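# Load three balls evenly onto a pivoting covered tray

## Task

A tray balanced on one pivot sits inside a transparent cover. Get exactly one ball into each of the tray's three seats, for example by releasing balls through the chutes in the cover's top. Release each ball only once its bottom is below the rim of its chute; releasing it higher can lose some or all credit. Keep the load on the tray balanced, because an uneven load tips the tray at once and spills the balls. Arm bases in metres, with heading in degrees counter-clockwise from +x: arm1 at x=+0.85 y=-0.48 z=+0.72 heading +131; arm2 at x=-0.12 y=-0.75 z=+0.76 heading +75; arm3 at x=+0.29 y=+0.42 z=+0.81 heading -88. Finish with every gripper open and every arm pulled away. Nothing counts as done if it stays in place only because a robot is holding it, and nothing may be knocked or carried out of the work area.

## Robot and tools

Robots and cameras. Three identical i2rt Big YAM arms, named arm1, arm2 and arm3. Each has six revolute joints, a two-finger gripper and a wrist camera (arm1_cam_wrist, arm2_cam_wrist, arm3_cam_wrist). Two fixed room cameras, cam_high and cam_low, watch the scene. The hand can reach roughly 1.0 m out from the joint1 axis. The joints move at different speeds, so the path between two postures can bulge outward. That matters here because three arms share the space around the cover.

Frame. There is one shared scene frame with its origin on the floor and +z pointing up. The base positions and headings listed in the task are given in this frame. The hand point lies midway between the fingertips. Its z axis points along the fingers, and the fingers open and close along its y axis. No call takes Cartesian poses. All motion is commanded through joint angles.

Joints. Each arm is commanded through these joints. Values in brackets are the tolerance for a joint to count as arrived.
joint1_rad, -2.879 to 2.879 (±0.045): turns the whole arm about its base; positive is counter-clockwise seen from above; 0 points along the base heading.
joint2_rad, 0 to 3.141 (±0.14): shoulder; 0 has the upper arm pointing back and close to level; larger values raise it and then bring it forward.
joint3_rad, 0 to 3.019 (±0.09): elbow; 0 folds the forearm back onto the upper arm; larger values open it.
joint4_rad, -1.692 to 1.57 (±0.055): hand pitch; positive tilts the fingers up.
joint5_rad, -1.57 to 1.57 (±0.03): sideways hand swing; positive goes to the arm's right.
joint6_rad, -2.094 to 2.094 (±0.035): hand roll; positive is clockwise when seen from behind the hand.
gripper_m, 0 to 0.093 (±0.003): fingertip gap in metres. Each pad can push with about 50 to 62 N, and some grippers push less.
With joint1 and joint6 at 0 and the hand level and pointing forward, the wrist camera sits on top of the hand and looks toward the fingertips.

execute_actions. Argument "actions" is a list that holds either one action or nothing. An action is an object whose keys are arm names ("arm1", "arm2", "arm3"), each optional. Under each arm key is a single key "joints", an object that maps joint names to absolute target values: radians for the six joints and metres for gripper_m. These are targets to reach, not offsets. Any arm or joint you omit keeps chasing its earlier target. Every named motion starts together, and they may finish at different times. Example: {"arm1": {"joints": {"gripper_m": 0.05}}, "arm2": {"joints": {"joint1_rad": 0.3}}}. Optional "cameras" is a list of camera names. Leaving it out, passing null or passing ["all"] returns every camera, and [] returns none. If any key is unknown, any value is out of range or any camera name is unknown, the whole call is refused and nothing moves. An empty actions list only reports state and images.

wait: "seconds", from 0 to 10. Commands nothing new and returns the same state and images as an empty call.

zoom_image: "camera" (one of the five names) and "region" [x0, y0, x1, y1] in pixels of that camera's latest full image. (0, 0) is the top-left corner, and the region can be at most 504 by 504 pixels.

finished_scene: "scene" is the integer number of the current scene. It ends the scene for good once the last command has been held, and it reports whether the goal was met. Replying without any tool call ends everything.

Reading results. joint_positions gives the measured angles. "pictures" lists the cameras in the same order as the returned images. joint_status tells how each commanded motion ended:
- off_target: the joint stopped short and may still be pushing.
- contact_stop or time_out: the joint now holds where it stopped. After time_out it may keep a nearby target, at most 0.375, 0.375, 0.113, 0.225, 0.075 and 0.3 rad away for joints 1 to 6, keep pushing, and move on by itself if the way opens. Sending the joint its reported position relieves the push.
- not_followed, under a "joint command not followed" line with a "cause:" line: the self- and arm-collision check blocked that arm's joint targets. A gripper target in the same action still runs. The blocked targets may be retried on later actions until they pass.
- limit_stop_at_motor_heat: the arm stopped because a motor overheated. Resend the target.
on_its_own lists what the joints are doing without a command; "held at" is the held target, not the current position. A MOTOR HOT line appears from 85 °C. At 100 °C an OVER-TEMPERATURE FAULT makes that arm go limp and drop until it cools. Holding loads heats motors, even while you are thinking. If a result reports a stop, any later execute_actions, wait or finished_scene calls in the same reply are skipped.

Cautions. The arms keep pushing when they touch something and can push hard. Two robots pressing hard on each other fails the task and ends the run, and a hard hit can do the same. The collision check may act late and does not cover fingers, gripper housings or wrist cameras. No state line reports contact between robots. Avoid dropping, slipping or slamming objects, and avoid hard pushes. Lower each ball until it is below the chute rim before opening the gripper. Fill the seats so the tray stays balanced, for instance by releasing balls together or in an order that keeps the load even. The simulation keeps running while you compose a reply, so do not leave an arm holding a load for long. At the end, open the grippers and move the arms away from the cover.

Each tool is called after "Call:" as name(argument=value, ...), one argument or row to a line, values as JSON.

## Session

Call:
execute_actions(
  actions=[],
)

Scene clock: 0.00 s.
arm1.joint_positions: joint1_rad=-0.171 joint2_rad=+0.617 joint3_rad=+1.668 joint4_rad=-1.475 joint5_rad=-0.301 joint6_rad=-0.271 gripper_m=+0.095
arm1.joint_status: not commanded
arm1.hand: x=+0.7307 y=-0.3662 z=+1.3600 quat_wxyz=(-0.220, +0.802, -0.232, -0.504) (m; scene frame)
arm2.joint_positions: joint1_rad=-0.255 joint2_rad=+0.327 joint3_rad=+1.640 joint4_rad=-1.331 joint5_rad=+0.279 joint6_rad=+0.672 gripper_m=+0.094
arm2.joint_status: not commanded
arm2.hand: x=-0.0627 y=-0.7450 z=+1.4425 quat_wxyz=(-0.523, +0.036, -0.717, -0.459) (m; scene frame)
arm3.joint_positions: joint1_rad=-0.370 joint2_rad=+0.490 joint3_rad=+1.498 joint4_rad=-1.331 joint5_rad=-0.229 joint6_rad=-0.622 gripper_m=+0.094
arm3.joint_status: not commanded
arm3.hand: x=+0.2718 y=+0.2661 z=+1.4242 quat_wxyz=(-0.262, -0.434, -0.684, +0.525) (m; scene frame)
pictures: arm1_cam_wrist, arm2_cam_wrist, arm3_cam_wrist, cam_high, cam_low
Images, in order (width x height): arm1_cam_wrist 616x616, arm2_cam_wrist 616x616, arm3_cam_wrist 616x616, cam_high 504x504, cam_low 504x504.

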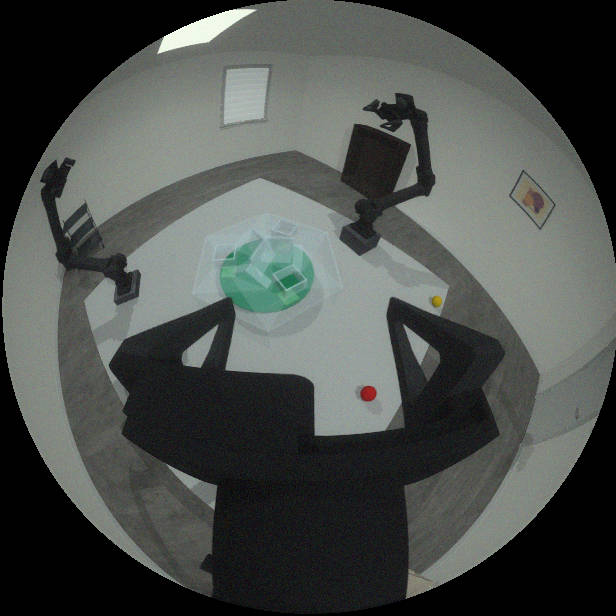

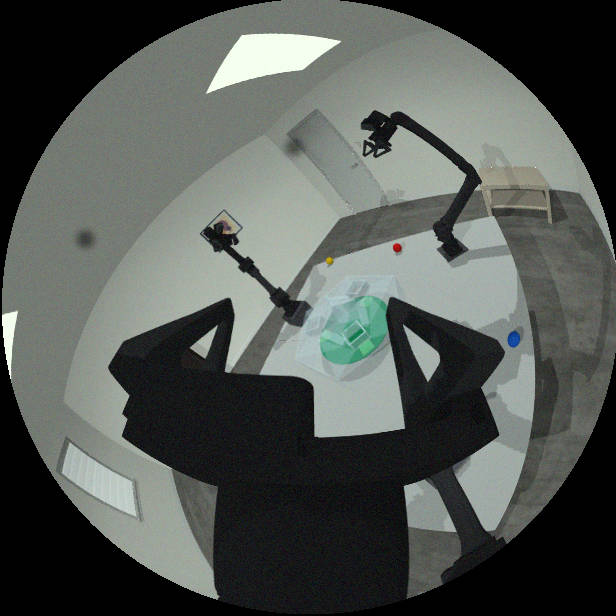

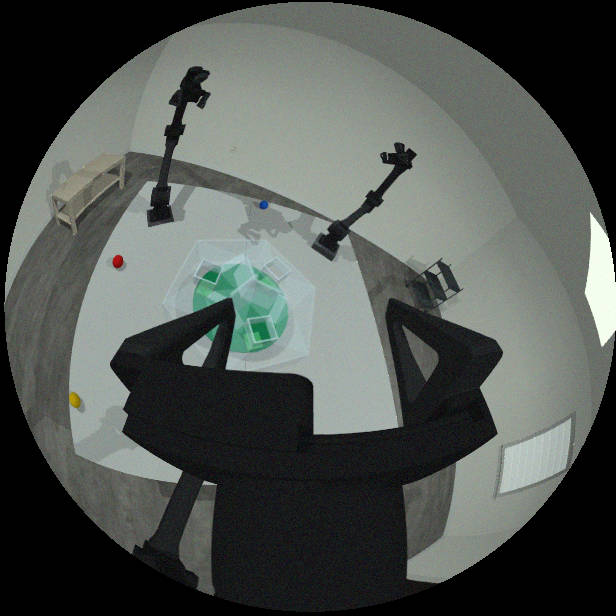

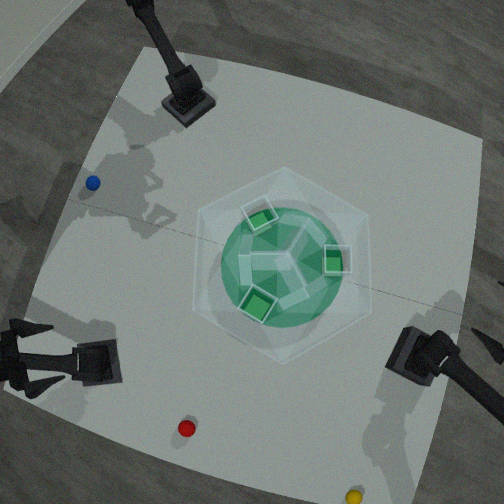

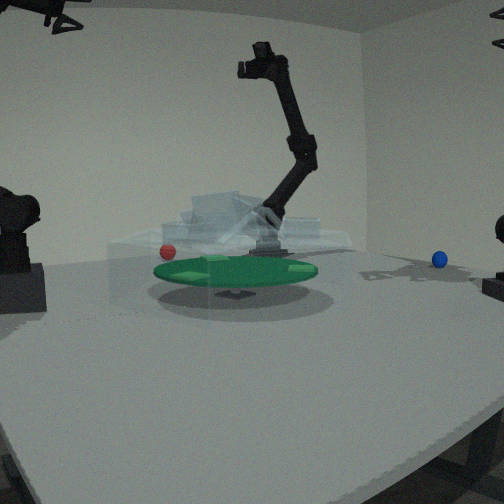

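Call:
zoom_image(
  camera="cam_high",
  region=[180, 155, 390, 365],
)

Call:
zoom_image(
  camera="cam_high",
  region=[50, 140, 134, 224],
)

Call:
zoom_image(
  camera="cam_high",
  region=[145, 386, 229, 470],
)

Call:
zoom_image(
  camera="cam_high",
  region=[312, 420, 396, 504],
)

Call:
zoom_image(
  camera="cam_low",
  region=[90, 170, 370, 340],
)

Region (180, 155, 390, 365) of cam_high's 504x504 image, scaled by 2.400, with more detail than that image has.

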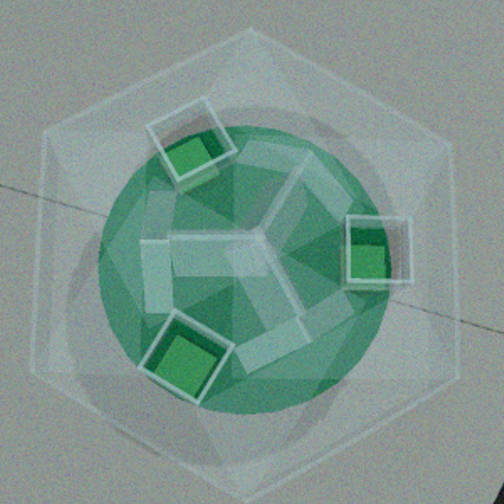

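Region (50, 140, 134, 224) of cam_high's 504x504 image, scaled by 6.000, with more detail than that image has.

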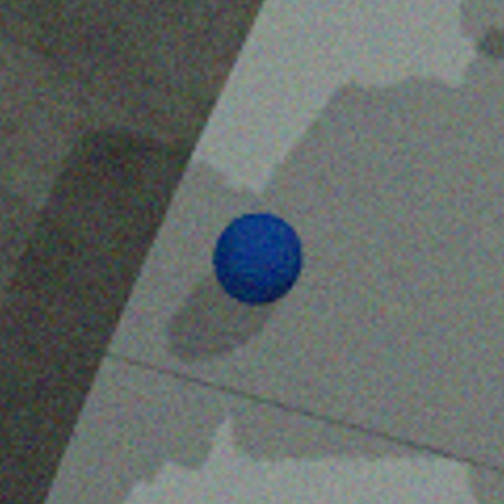

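Region (145, 386, 229, 470) of cam_high's 504x504 image, scaled by 6.000, with more detail than that image has.

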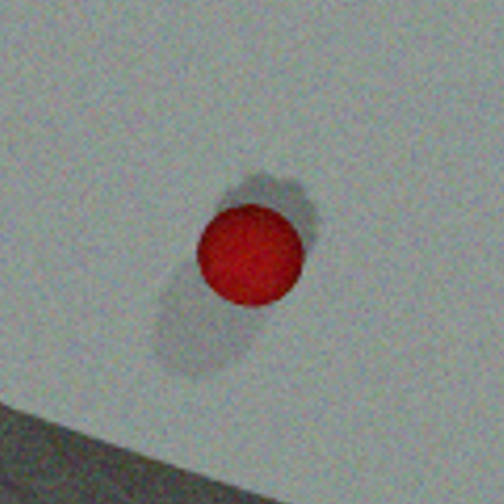

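Region (312, 420, 396, 504) of cam_high's 504x504 image, scaled by 6.000, with more detail than that image has.

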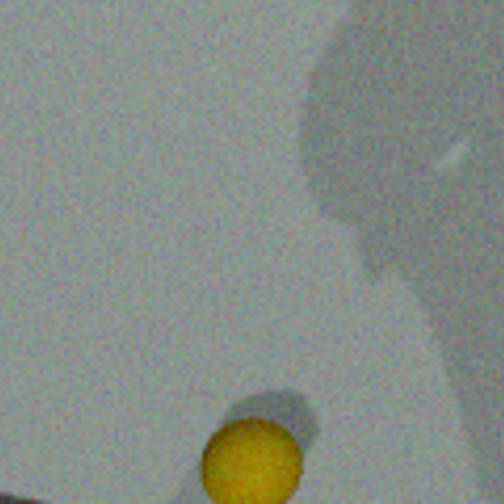

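Region (90, 170, 370, 340) of cam_low's 504x504 image, scaled by 1.800, with more detail than that image has; it fills the top 306 rows of this view, and the rest is white.

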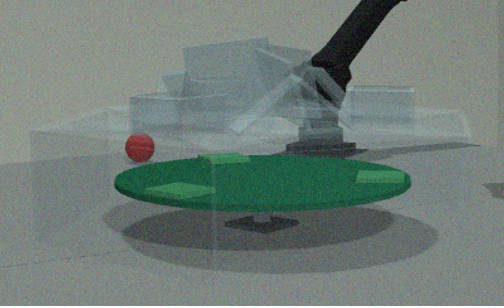

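Call:
execute_actions(
  actions=[
    {"arm1": {"joints": {"joint1_rad": -0.751, "joint2_rad": 1.427, "joint3_rad": 0.932, "joint4_rad": -1.057, "joint5_rad": 0, "joint6_rad": 0.01}}, "arm2": {"joints": {"joint1_rad": -1.57, "joint2_rad": 1.72, "joint3_rad": 1.217, "joint4_rad": -1.035, "joint5_rad": 0, "joint6_rad": -0.014}}, "arm3": {"joints": {"joint1_rad": 1.65, "joint2_rad": 1.908, "joint3_rad": 1.285, "joint4_rad": -0.927, "joint5_rad": 0, "joint6_rad": 0.015}}},
  ],
  cameras=["arm1_cam_wrist", "arm2_cam_wrist", "arm3_cam_wrist"],
)

Scene clock: 96.73 s.
arm1.joint_positions: joint1_rad=-0.759 joint2_rad=+1.434 joint3_rad=+0.927 joint4_rad=-1.066 joint5_rad=+0.000 joint6_rad=+0.001 gripper_m=+0.095
arm1.joint_status: all done
arm1.hand: x=+0.8702 y=-0.1093 z=+0.8029 quat_wxyz=(+0.004, +0.692, -0.722, +0.002) (m; scene frame)
arm2.joint_positions: joint1_rad=-1.579 joint2_rad=+1.716 joint3_rad=+1.214 joint4_rad=-1.039 joint5_rad=+0.000 joint6_rad=+0.000 gripper_m=+0.094
arm2.joint_status: all done
arm2.hand: x=+0.3448 y=-0.8775 z=+0.8231 quat_wxyz=(-0.010, -0.137, -0.990, +0.007) (m; scene frame)
arm3.joint_positions: joint1_rad=+1.652 joint2_rad=+1.912 joint3_rad=+1.292 joint4_rad=-0.926 joint5_rad=+0.000 joint6_rad=+0.001 gripper_m=+0.094
arm3.joint_status: all done
arm3.hand: x=+0.8159 y=+0.4805 z=+0.8088 quat_wxyz=(-0.015, +0.053, -0.998, -0.002) (m; scene frame)
pictures: arm1_cam_wrist, arm2_cam_wrist, arm3_cam_wrist
Images, in order (width x height): arm1_cam_wrist 616x616, arm2_cam_wrist 616x616, arm3_cam_wrist 616x616.

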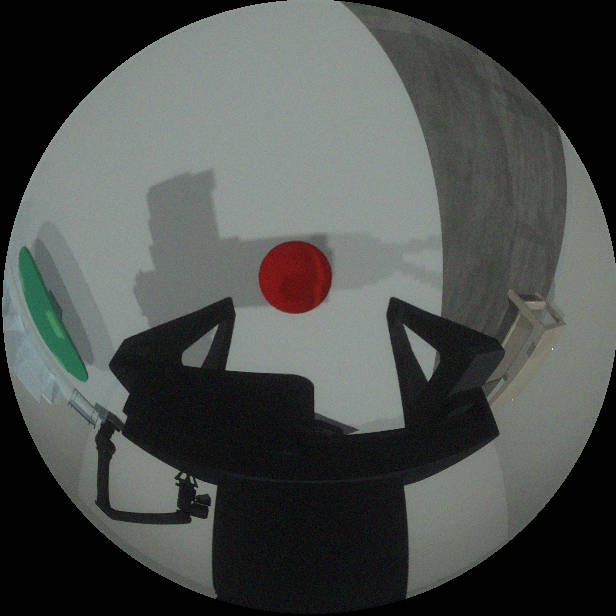

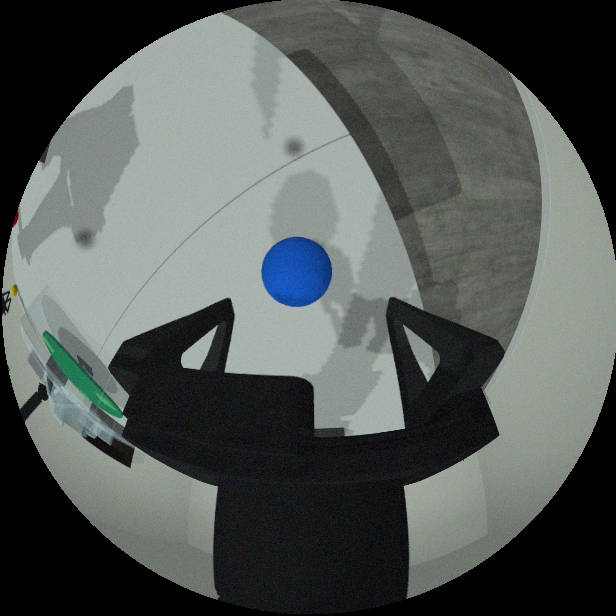

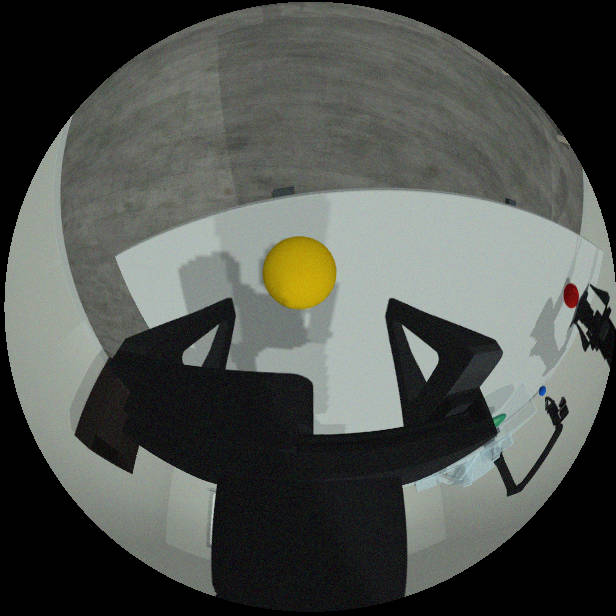

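Call:
execute_actions(
  actions=[],
)

Scene clock: 118.93 s.
arm1.joint_positions: joint1_rad=-0.759 joint2_rad=+1.434 joint3_rad=+0.927 joint4_rad=-1.066 joint5_rad=+0.000 joint6_rad=+0.001 gripper_m=+0.095
arm1.joint_status: all done
arm1.hand: x=+0.8702 y=-0.1093 z=+0.8029 quat_wxyz=(+0.004, +0.692, -0.722, +0.002) (m; scene frame)
arm2.joint_positions: joint1_rad=-1.579 joint2_rad=+1.716 joint3_rad=+1.214 joint4_rad=-1.039 joint5_rad=+0.000 joint6_rad=+0.000 gripper_m=+0.094
arm2.joint_status: all done
arm2.hand: x=+0.3448 y=-0.8775 z=+0.8231 quat_wxyz=(-0.010, -0.137, -0.990, +0.007) (m; scene frame)
arm3.joint_positions: joint1_rad=+1.652 joint2_rad=+1.912 joint3_rad=+1.292 joint4_rad=-0.926 joint5_rad=+0.000 joint6_rad=+0.002 gripper_m=+0.094
arm3.joint_status: all done
arm3.hand: x=+0.8159 y=+0.4805 z=+0.8088 quat_wxyz=(-0.015, +0.053, -0.998, -0.002) (m; scene frame)
pictures: arm1_cam_wrist, arm2_cam_wrist, arm3_cam_wrist, cam_high, cam_low
Images, in order (width x height): arm1_cam_wrist 616x616, arm2_cam_wrist 616x616, arm3_cam_wrist 616x616, cam_high 504x504, cam_low 504x504.

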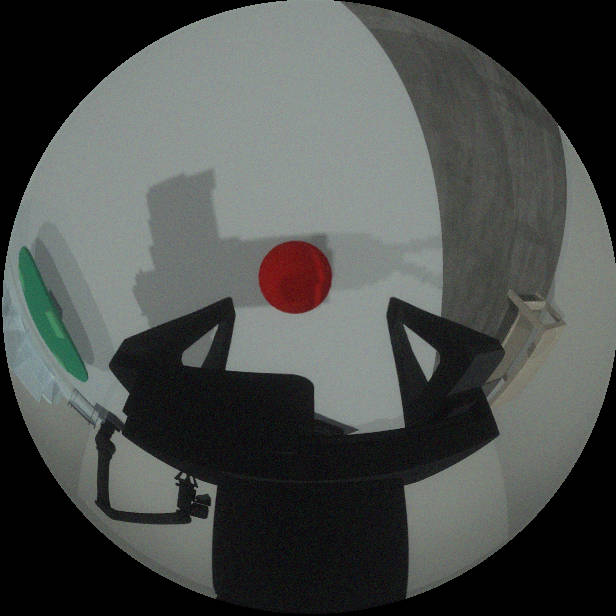

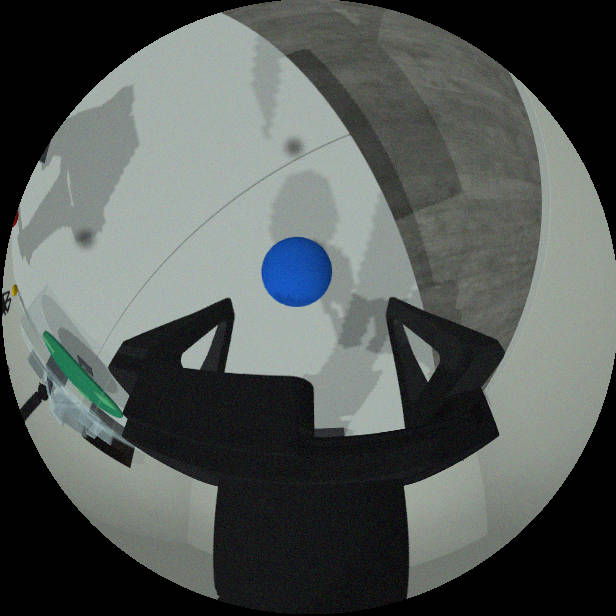

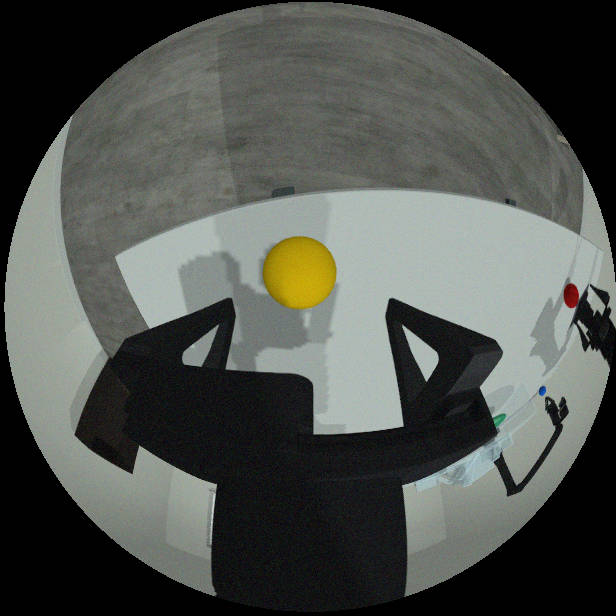

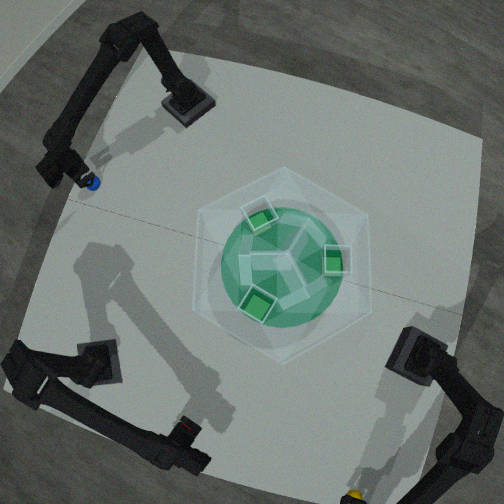

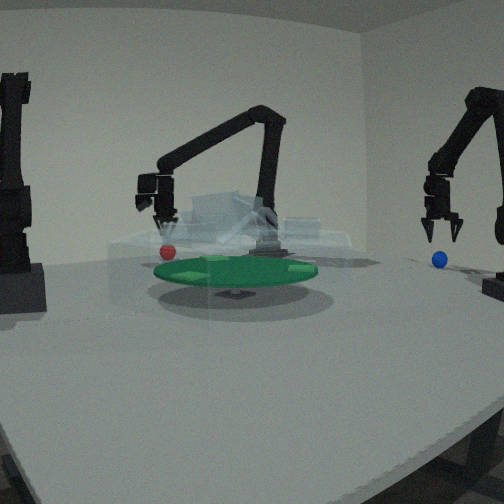

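Call:
zoom_image(
  camera="arm1_cam_wrist",
  region=[220, 220, 400, 340],
)

Call:
zoom_image(
  camera="arm2_cam_wrist",
  region=[220, 220, 400, 340],
)

Call:
zoom_image(
  camera="arm3_cam_wrist",
  region=[220, 220, 400, 340],
)

Region (220, 220, 400, 340) of arm1_cam_wrist's 616x616 image, scaled by 2.800, with more detail than that image has.

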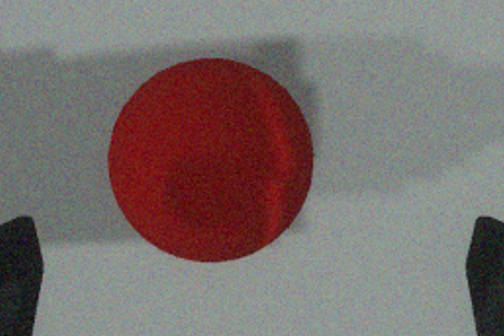

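Region (220, 220, 400, 340) of arm2_cam_wrist's 616x616 image, scaled by 2.800, with more detail than that image has.

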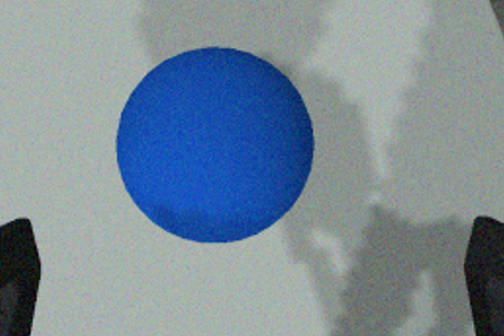

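Region (220, 220, 400, 340) of arm3_cam_wrist's 616x616 image, scaled by 2.800, with more detail than that image has.

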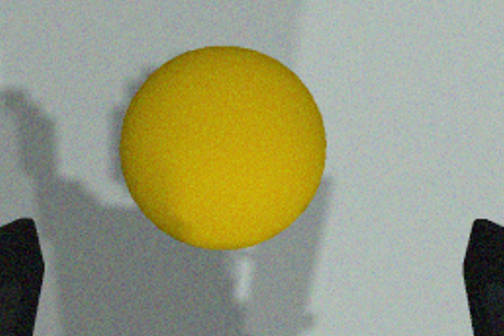

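Call:
execute_actions(
  actions=[
    {"arm1":{"joints":{"joint1_rad":-0.717,"joint2_rad":1.518,"joint3_rad":0.842,"joint4_rad":-0.882,"gripper_m":0.082}},"arm2":{"joints":{"joint1_rad":-1.546,"joint2_rad":1.825,"joint3_rad":1.160,"joint4_rad":-0.890,"gripper_m":0.082}},"arm3":{"joints":{"joint1_rad":1.679,"joint2_rad":2.026,"joint3_rad":1.270,"joint4_rad":-0.809,"gripper_m":0.082}}},
  ],
  cameras=["arm1_cam_wrist","arm2_cam_wrist","arm3_cam_wrist"],
)

Scene clock: 186.20 s.
arm1.joint_positions: joint1_rad=-0.721 joint2_rad=+1.525 joint3_rad=+0.840 joint4_rad=-0.894 joint5_rad=+0.000 joint6_rad=+0.001 gripper_m=+0.082
arm1.joint_status: all done
arm1.hand: x=+0.8559 y=-0.1141 z=+0.7439 quat_wxyz=(+0.007, +0.705, -0.709, +0.004) (m; scene frame)
arm2.joint_positions: joint1_rad=-1.553 joint2_rad=+1.828 joint3_rad=+1.157 joint4_rad=-0.901 joint5_rad=+0.000 joint6_rad=-0.001 gripper_m=+0.082
arm2.joint_status: all done
arm2.hand: x=+0.3438 y=-0.8647 z=+0.7530 quat_wxyz=(+0.006, -0.124, -0.992, +0.004) (m; scene frame)
arm3.joint_positions: joint1_rad=+1.666 joint2_rad=+2.031 joint3_rad=+1.269 joint4_rad=-0.819 joint5_rad=+0.000 joint6_rad=+0.002 gripper_m=+0.082
arm3.joint_status: all done
arm3.hand: x=+0.8108 y=+0.4875 z=+0.7419 quat_wxyz=(+0.003, +0.060, -0.998, -0.001) (m; scene frame)
pictures: arm1_cam_wrist, arm2_cam_wrist, arm3_cam_wrist
Images, in order (width x height): arm1_cam_wrist 616x616, arm2_cam_wrist 616x616, arm3_cam_wrist 616x616.

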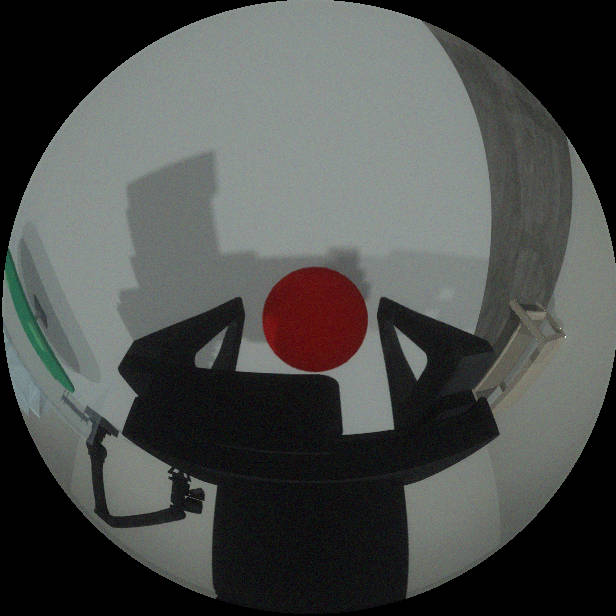

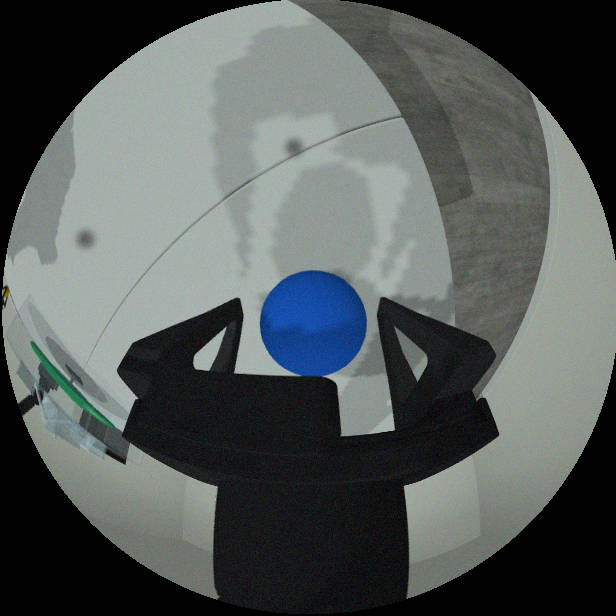

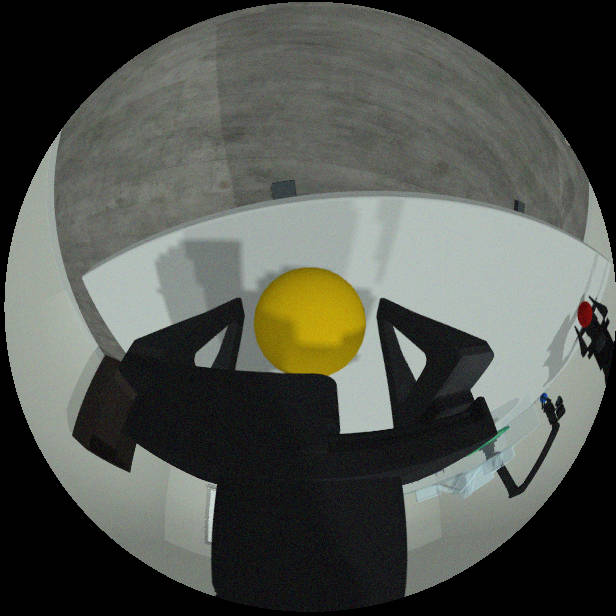

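Call:
execute_actions(
  actions=[
    {"arm1":{"joints":{"gripper_m":0.046}},"arm2":{"joints":{"joint2_rad":1.812,"gripper_m":0.046}},"arm3":{"joints":{"joint2_rad":2.008,"gripper_m":0.046}}},
  ],
  cameras=["arm1_cam_wrist","arm2_cam_wrist","arm3_cam_wrist"],
)

Scene clock: 201.60 s.
arm1.joint_positions: joint1_rad=-0.721 joint2_rad=+1.525 joint3_rad=+0.840 joint4_rad=-0.894 joint5_rad=+0.000 joint6_rad=+0.002 gripper_m=+0.056
arm1.joint_status: gripper_m off_target (ended at +0.056, target +0.046)
arm1.hand: x=+0.8560 y=-0.1140 z=+0.7439 quat_wxyz=(+0.006, +0.705, -0.709, +0.004) (m; scene frame)
arm2.joint_positions: joint1_rad=-1.553 joint2_rad=+1.828 joint3_rad=+1.157 joint4_rad=-0.900 joint5_rad=+0.000 joint6_rad=-0.001 gripper_m=+0.055
arm2.joint_status: gripper_m off_target (ended at +0.055, target +0.046); the others done
arm2.hand: x=+0.3440 y=-0.8648 z=+0.7530 quat_wxyz=(+0.006, -0.124, -0.992, +0.004) (m; scene frame)
arm3.joint_positions: joint1_rad=+1.666 joint2_rad=+2.024 joint3_rad=+1.269 joint4_rad=-0.819 joint5_rad=+0.000 joint6_rad=+0.002 gripper_m=+0.055
arm3.joint_status: gripper_m off_target (ended at +0.055, target +0.046); the others done
arm3.hand: x=+0.8122 y=+0.4877 z=+0.7456 quat_wxyz=(-0.001, +0.060, -0.998, -0.001) (m; scene frame)
pictures: arm1_cam_wrist, arm2_cam_wrist, arm3_cam_wrist
Images, in order (width x height): arm1_cam_wrist 616x616, arm2_cam_wrist 616x616, arm3_cam_wrist 616x616.

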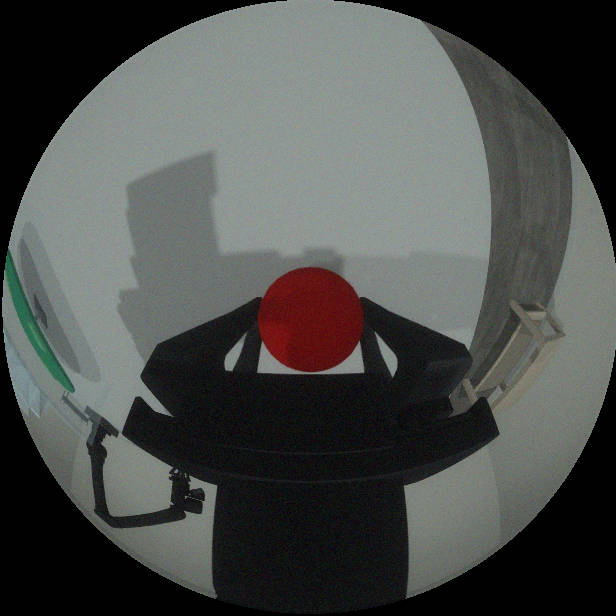

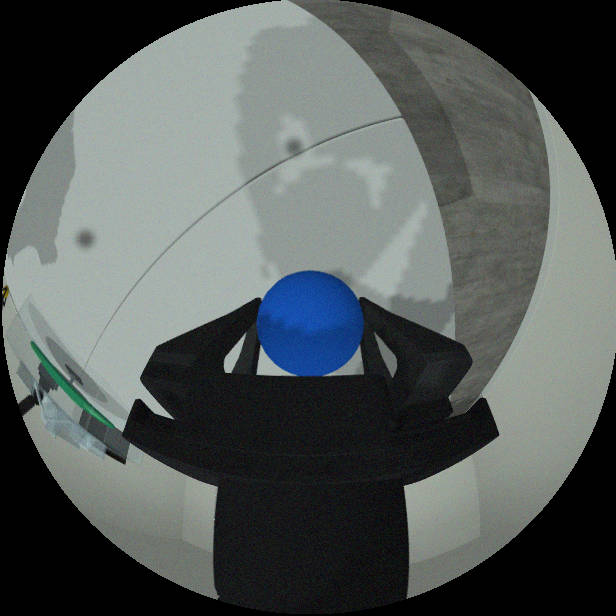

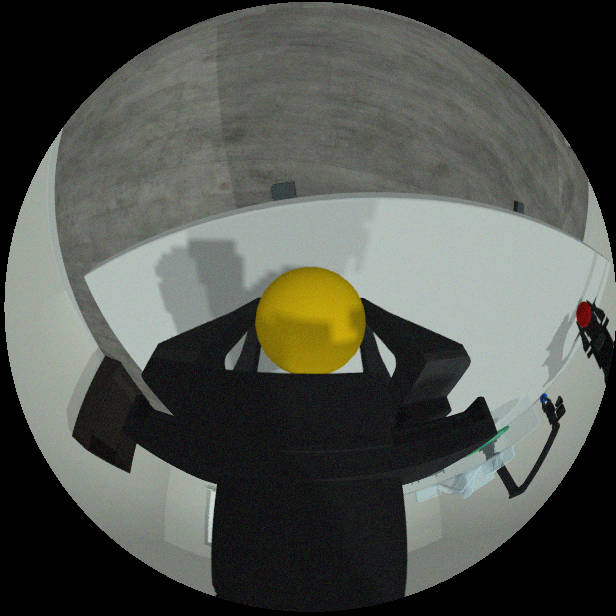

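Call:
execute_actions(
  actions=[
    {"arm1":{"joints":{"joint1_rad":0.162,"joint2_rad":1.48,"joint3_rad":1.62,"joint4_rad":-1.65,"joint6_rad":0.10}},"arm2":{"joints":{"joint1_rad":-0.268,"joint2_rad":1.82,"joint3_rad":1.86,"joint4_rad":-1.57,"joint6_rad":0.78}},"arm3":{"joints":{"joint1_rad":-0.278,"joint2_rad":1.435,"joint3_rad":1.345,"joint4_rad":-1.445}}},
  ],
)

Scene clock: 321.10 s.
arm1.joint_positions: joint1_rad=+0.171 joint2_rad=+1.493 joint3_rad=+1.559 joint4_rad=-1.639 joint5_rad=-0.002 joint6_rad=+0.091 gripper_m=+0.056
arm1.joint_status: all done
arm1.hand: x=+0.5134 y=-0.2003 z=+1.0141 quat_wxyz=(+0.005, +0.926, -0.377, +0.000) (m; scene frame)
arm2.joint_positions: joint1_rad=-0.258 joint2_rad=+1.830 joint3_rad=+1.813 joint4_rad=-1.559 joint5_rad=-0.003 joint6_rad=+0.766 gripper_m=+0.055
arm2.joint_status: all done
arm2.hand: x=+0.1623 y=-0.2547 z=+0.9816 quat_wxyz=(+0.010, +0.139, -0.990, +0.004) (m; scene frame)
arm3.joint_positions: joint1_rad=-0.275 joint2_rad=+1.449 joint3_rad=+1.329 joint4_rad=-1.436 joint5_rad=+0.000 joint6_rad=+0.003 gripper_m=+0.055
arm3.joint_status: all done
arm3.hand: x=+0.1831 y=+0.0108 z=+1.0310 quat_wxyz=(-0.005, -0.791, -0.612, +0.004) (m; scene frame)
pictures: arm1_cam_wrist, arm2_cam_wrist, arm3_cam_wrist, cam_high, cam_low
Images, in order (width x height): arm1_cam_wrist 616x616, arm2_cam_wrist 616x616, arm3_cam_wrist 616x616, cam_high 504x504, cam_low 504x504.

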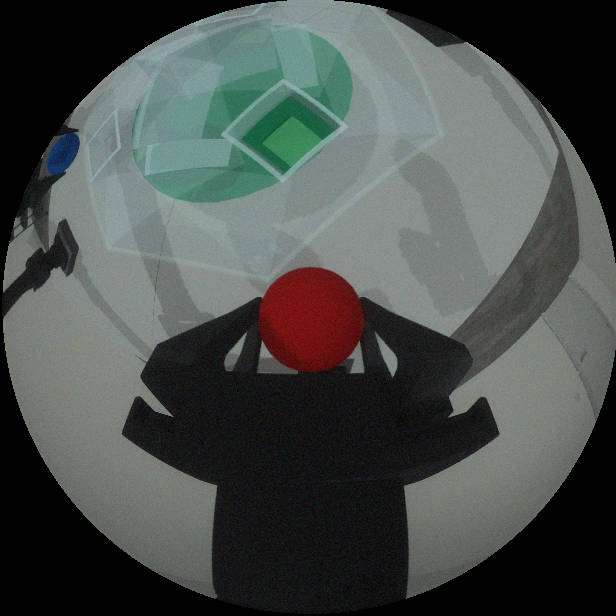

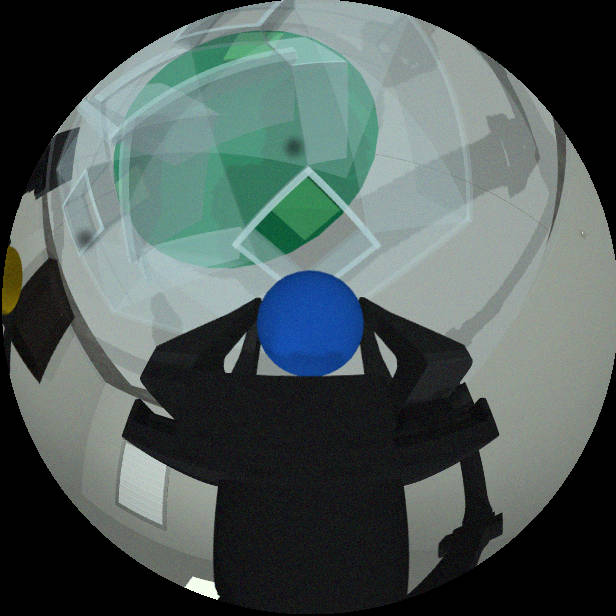

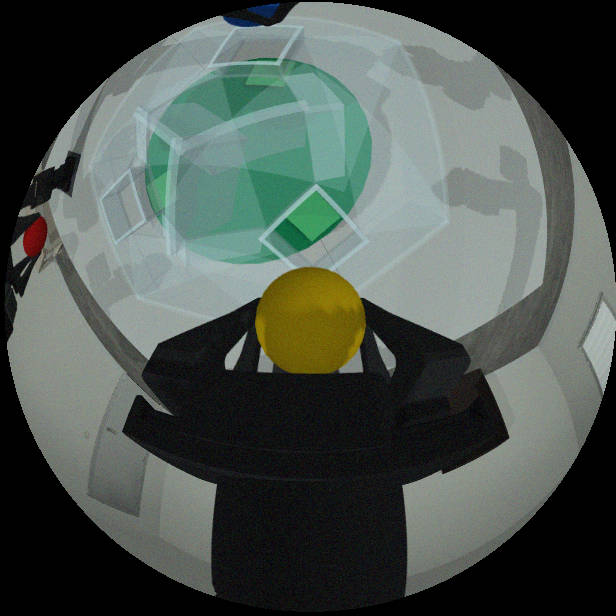

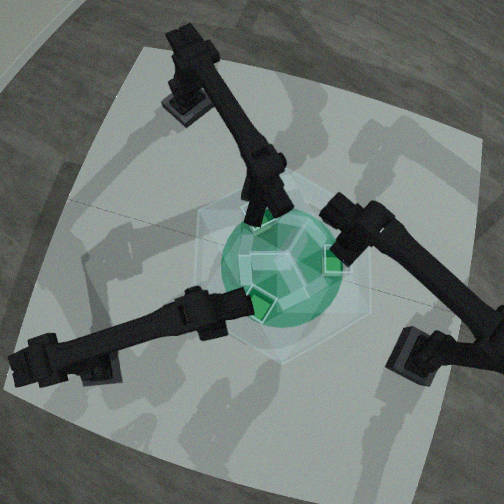

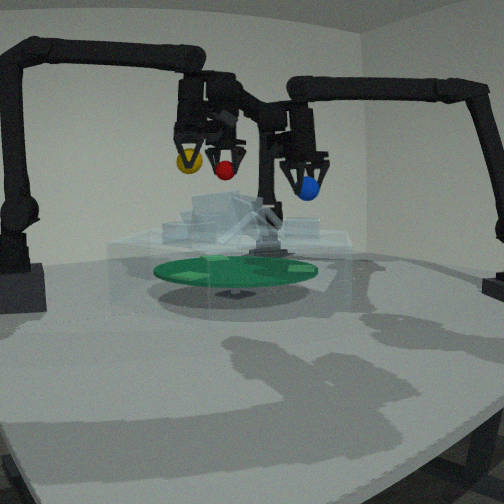

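Excellent. Now measure chute corners.

Call:
zoom_image(
  camera="arm1_cam_wrist",
  region=[210, 70, 360, 190],
)

Call:
zoom_image(
  camera="arm2_cam_wrist",
  region=[220, 155, 400, 295],
)

Call:
zoom_image(
  camera="arm3_cam_wrist",
  region=[240, 170, 390, 290],
)

Region (210, 70, 360, 190) of arm1_cam_wrist's 616x616 image, scaled by 3.360, with more detail than that image has; it fills the top 403 rows of this view, and the rest is white.

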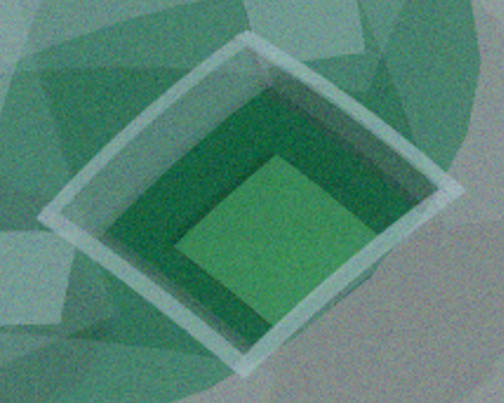

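Region (220, 155, 400, 295) of arm2_cam_wrist's 616x616 image, scaled by 2.800, with more detail than that image has.

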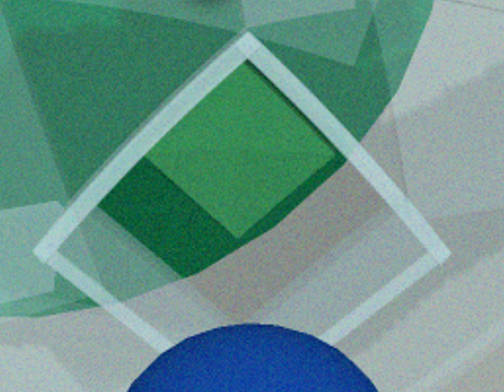

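Region (240, 170, 390, 290) of arm3_cam_wrist's 616x616 image, scaled by 3.360, with more detail than that image has; it fills the top 403 rows of this view, and the rest is white.

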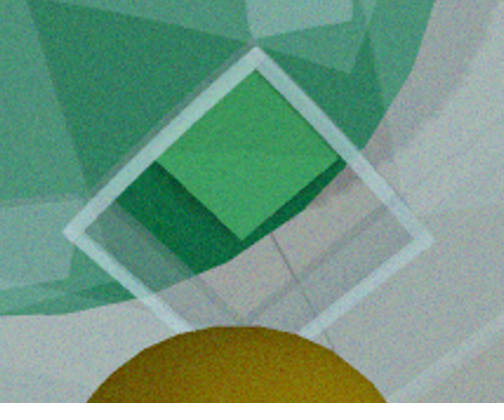

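Call:
execute_actions(
  actions=[
    {"arm1":{"joints":{"joint1_rad":0.206,"joint2_rad":1.812,"joint3_rad":1.885,"joint4_rad":-1.563,"joint6_rad":0.128}},"arm2":{"joints":{"joint1_rad":-0.286,"joint2_rad":1.866,"joint3_rad":1.81,"joint4_rad":-1.480}},"arm3":{"joints":{"joint1_rad":-0.296,"joint2_rad":1.505,"joint3_rad":1.170,"joint4_rad":-1.214}}},
  ],
)

Scene clock: 416.67 s.
arm1.joint_positions: joint1_rad=+0.202 joint2_rad=+1.842 joint3_rad=+1.821 joint4_rad=-1.569 joint5_rad=-0.001 joint6_rad=+0.119 gripper_m=+0.056
arm1.joint_status: all done
arm1.hand: x=+0.4052 y=-0.1354 z=+0.9450 quat_wxyz=(+0.007, +0.927, -0.376, +0.008) (m; scene frame)
arm2.joint_positions: joint1_rad=-0.279 joint2_rad=+1.856 joint3_rad=+1.808 joint4_rad=-1.491 joint5_rad=-0.002 joint6_rad=+0.766 gripper_m=+0.055
arm2.joint_status: all done
arm2.hand: x=+0.1815 y=-0.2455 z=+0.9651 quat_wxyz=(-0.002, +0.129, -0.992, -0.010) (m; scene frame)
arm3.joint_positions: joint1_rad=-0.281 joint2_rad=+1.520 joint3_rad=+1.158 joint4_rad=-1.224 joint5_rad=+0.000 joint6_rad=+0.003 gripper_m=+0.055
arm3.joint_status: all done
arm3.hand: x=+0.1817 y=+0.0137 z=+0.9393 quat_wxyz=(+0.004, -0.792, -0.610, -0.008) (m; scene frame)
pictures: arm1_cam_wrist, arm2_cam_wrist, arm3_cam_wrist, cam_high, cam_low
Images, in order (width x height): arm1_cam_wrist 616x616, arm2_cam_wrist 616x616, arm3_cam_wrist 616x616, cam_high 504x504, cam_low 504x504.

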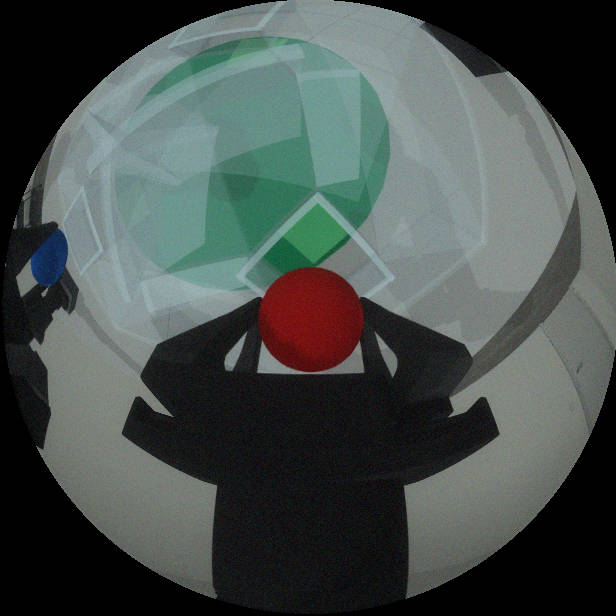

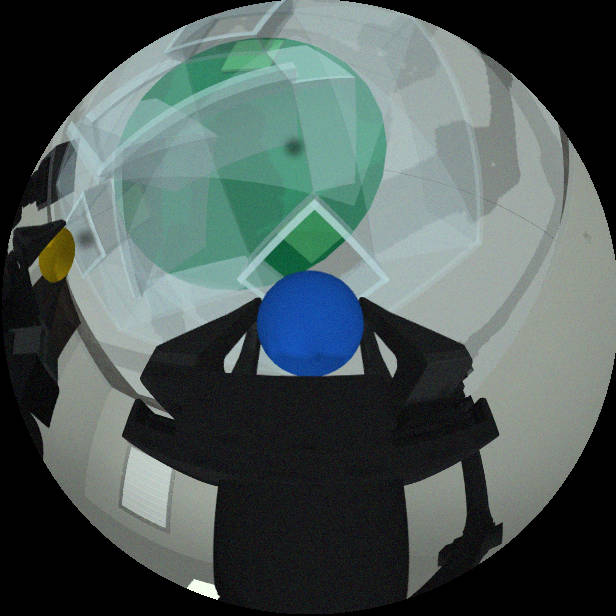

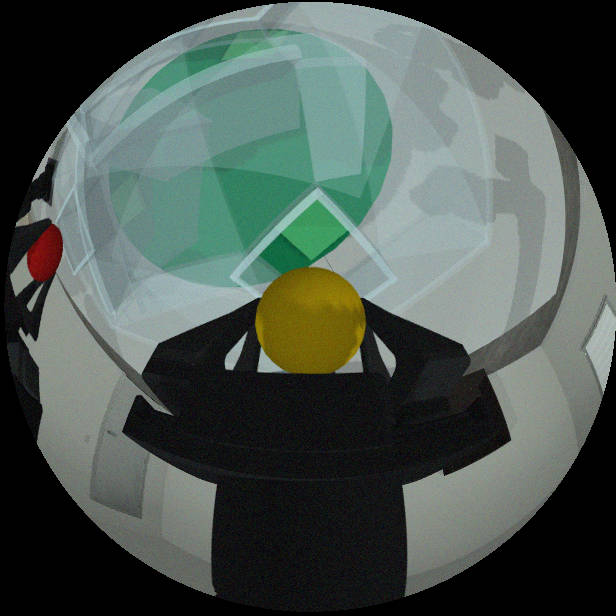

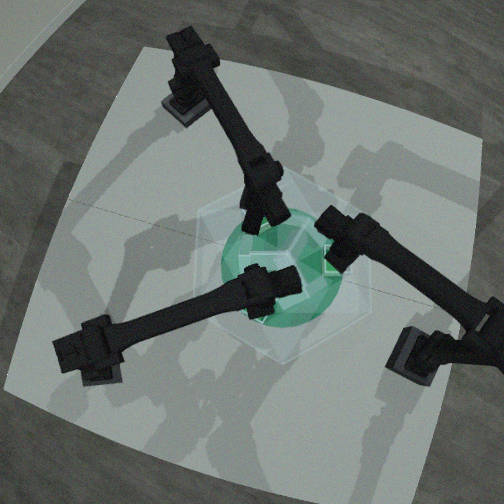

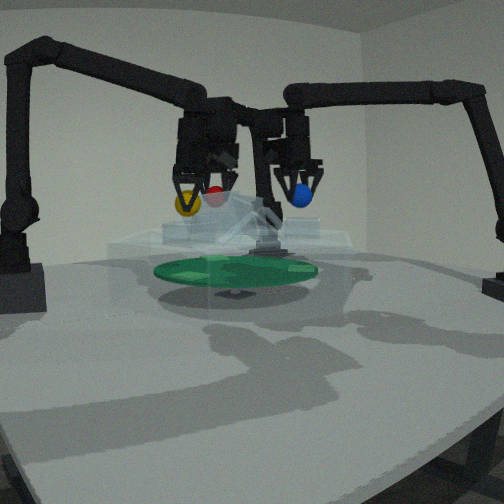

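Call:
zoom_image(
  camera="arm1_cam_wrist",
  region=[220, 180, 410, 380],
)

Call:
zoom_image(
  camera="arm2_cam_wrist",
  region=[220, 180, 410, 380],
)

Call:
zoom_image(
  camera="arm3_cam_wrist",
  region=[220, 180, 410, 380],
)

Region (220, 180, 410, 380) of arm1_cam_wrist's 616x616 image, scaled by 2.520, with more detail than that image has; it fills the left 479 columns of this view, and the rest is white.

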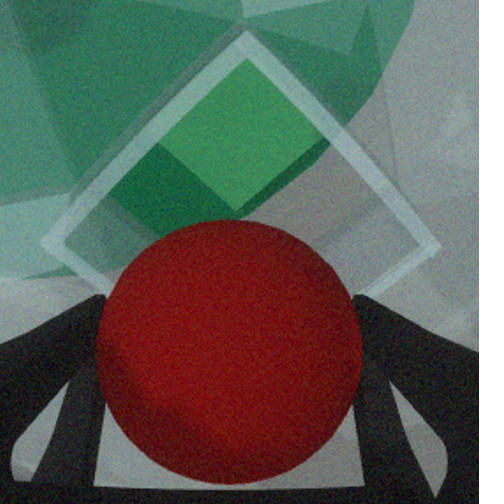

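Region (220, 180, 410, 380) of arm2_cam_wrist's 616x616 image, scaled by 2.520, with more detail than that image has; it fills the left 479 columns of this view, and the rest is white.

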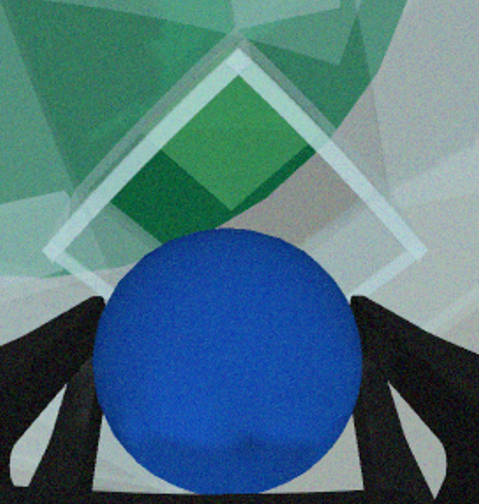

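Region (220, 180, 410, 380) of arm3_cam_wrist's 616x616 image, scaled by 2.520, with more detail than that image has; it fills the left 479 columns of this view, and the rest is white.

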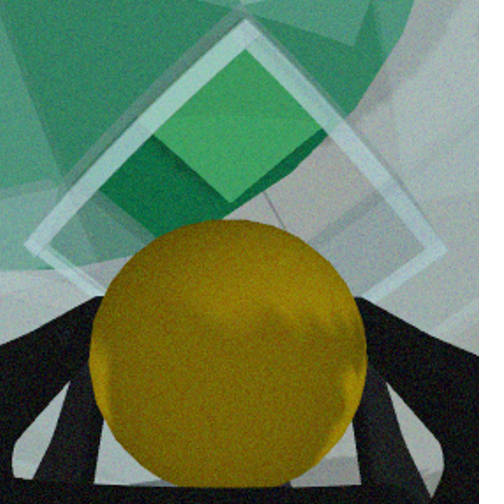

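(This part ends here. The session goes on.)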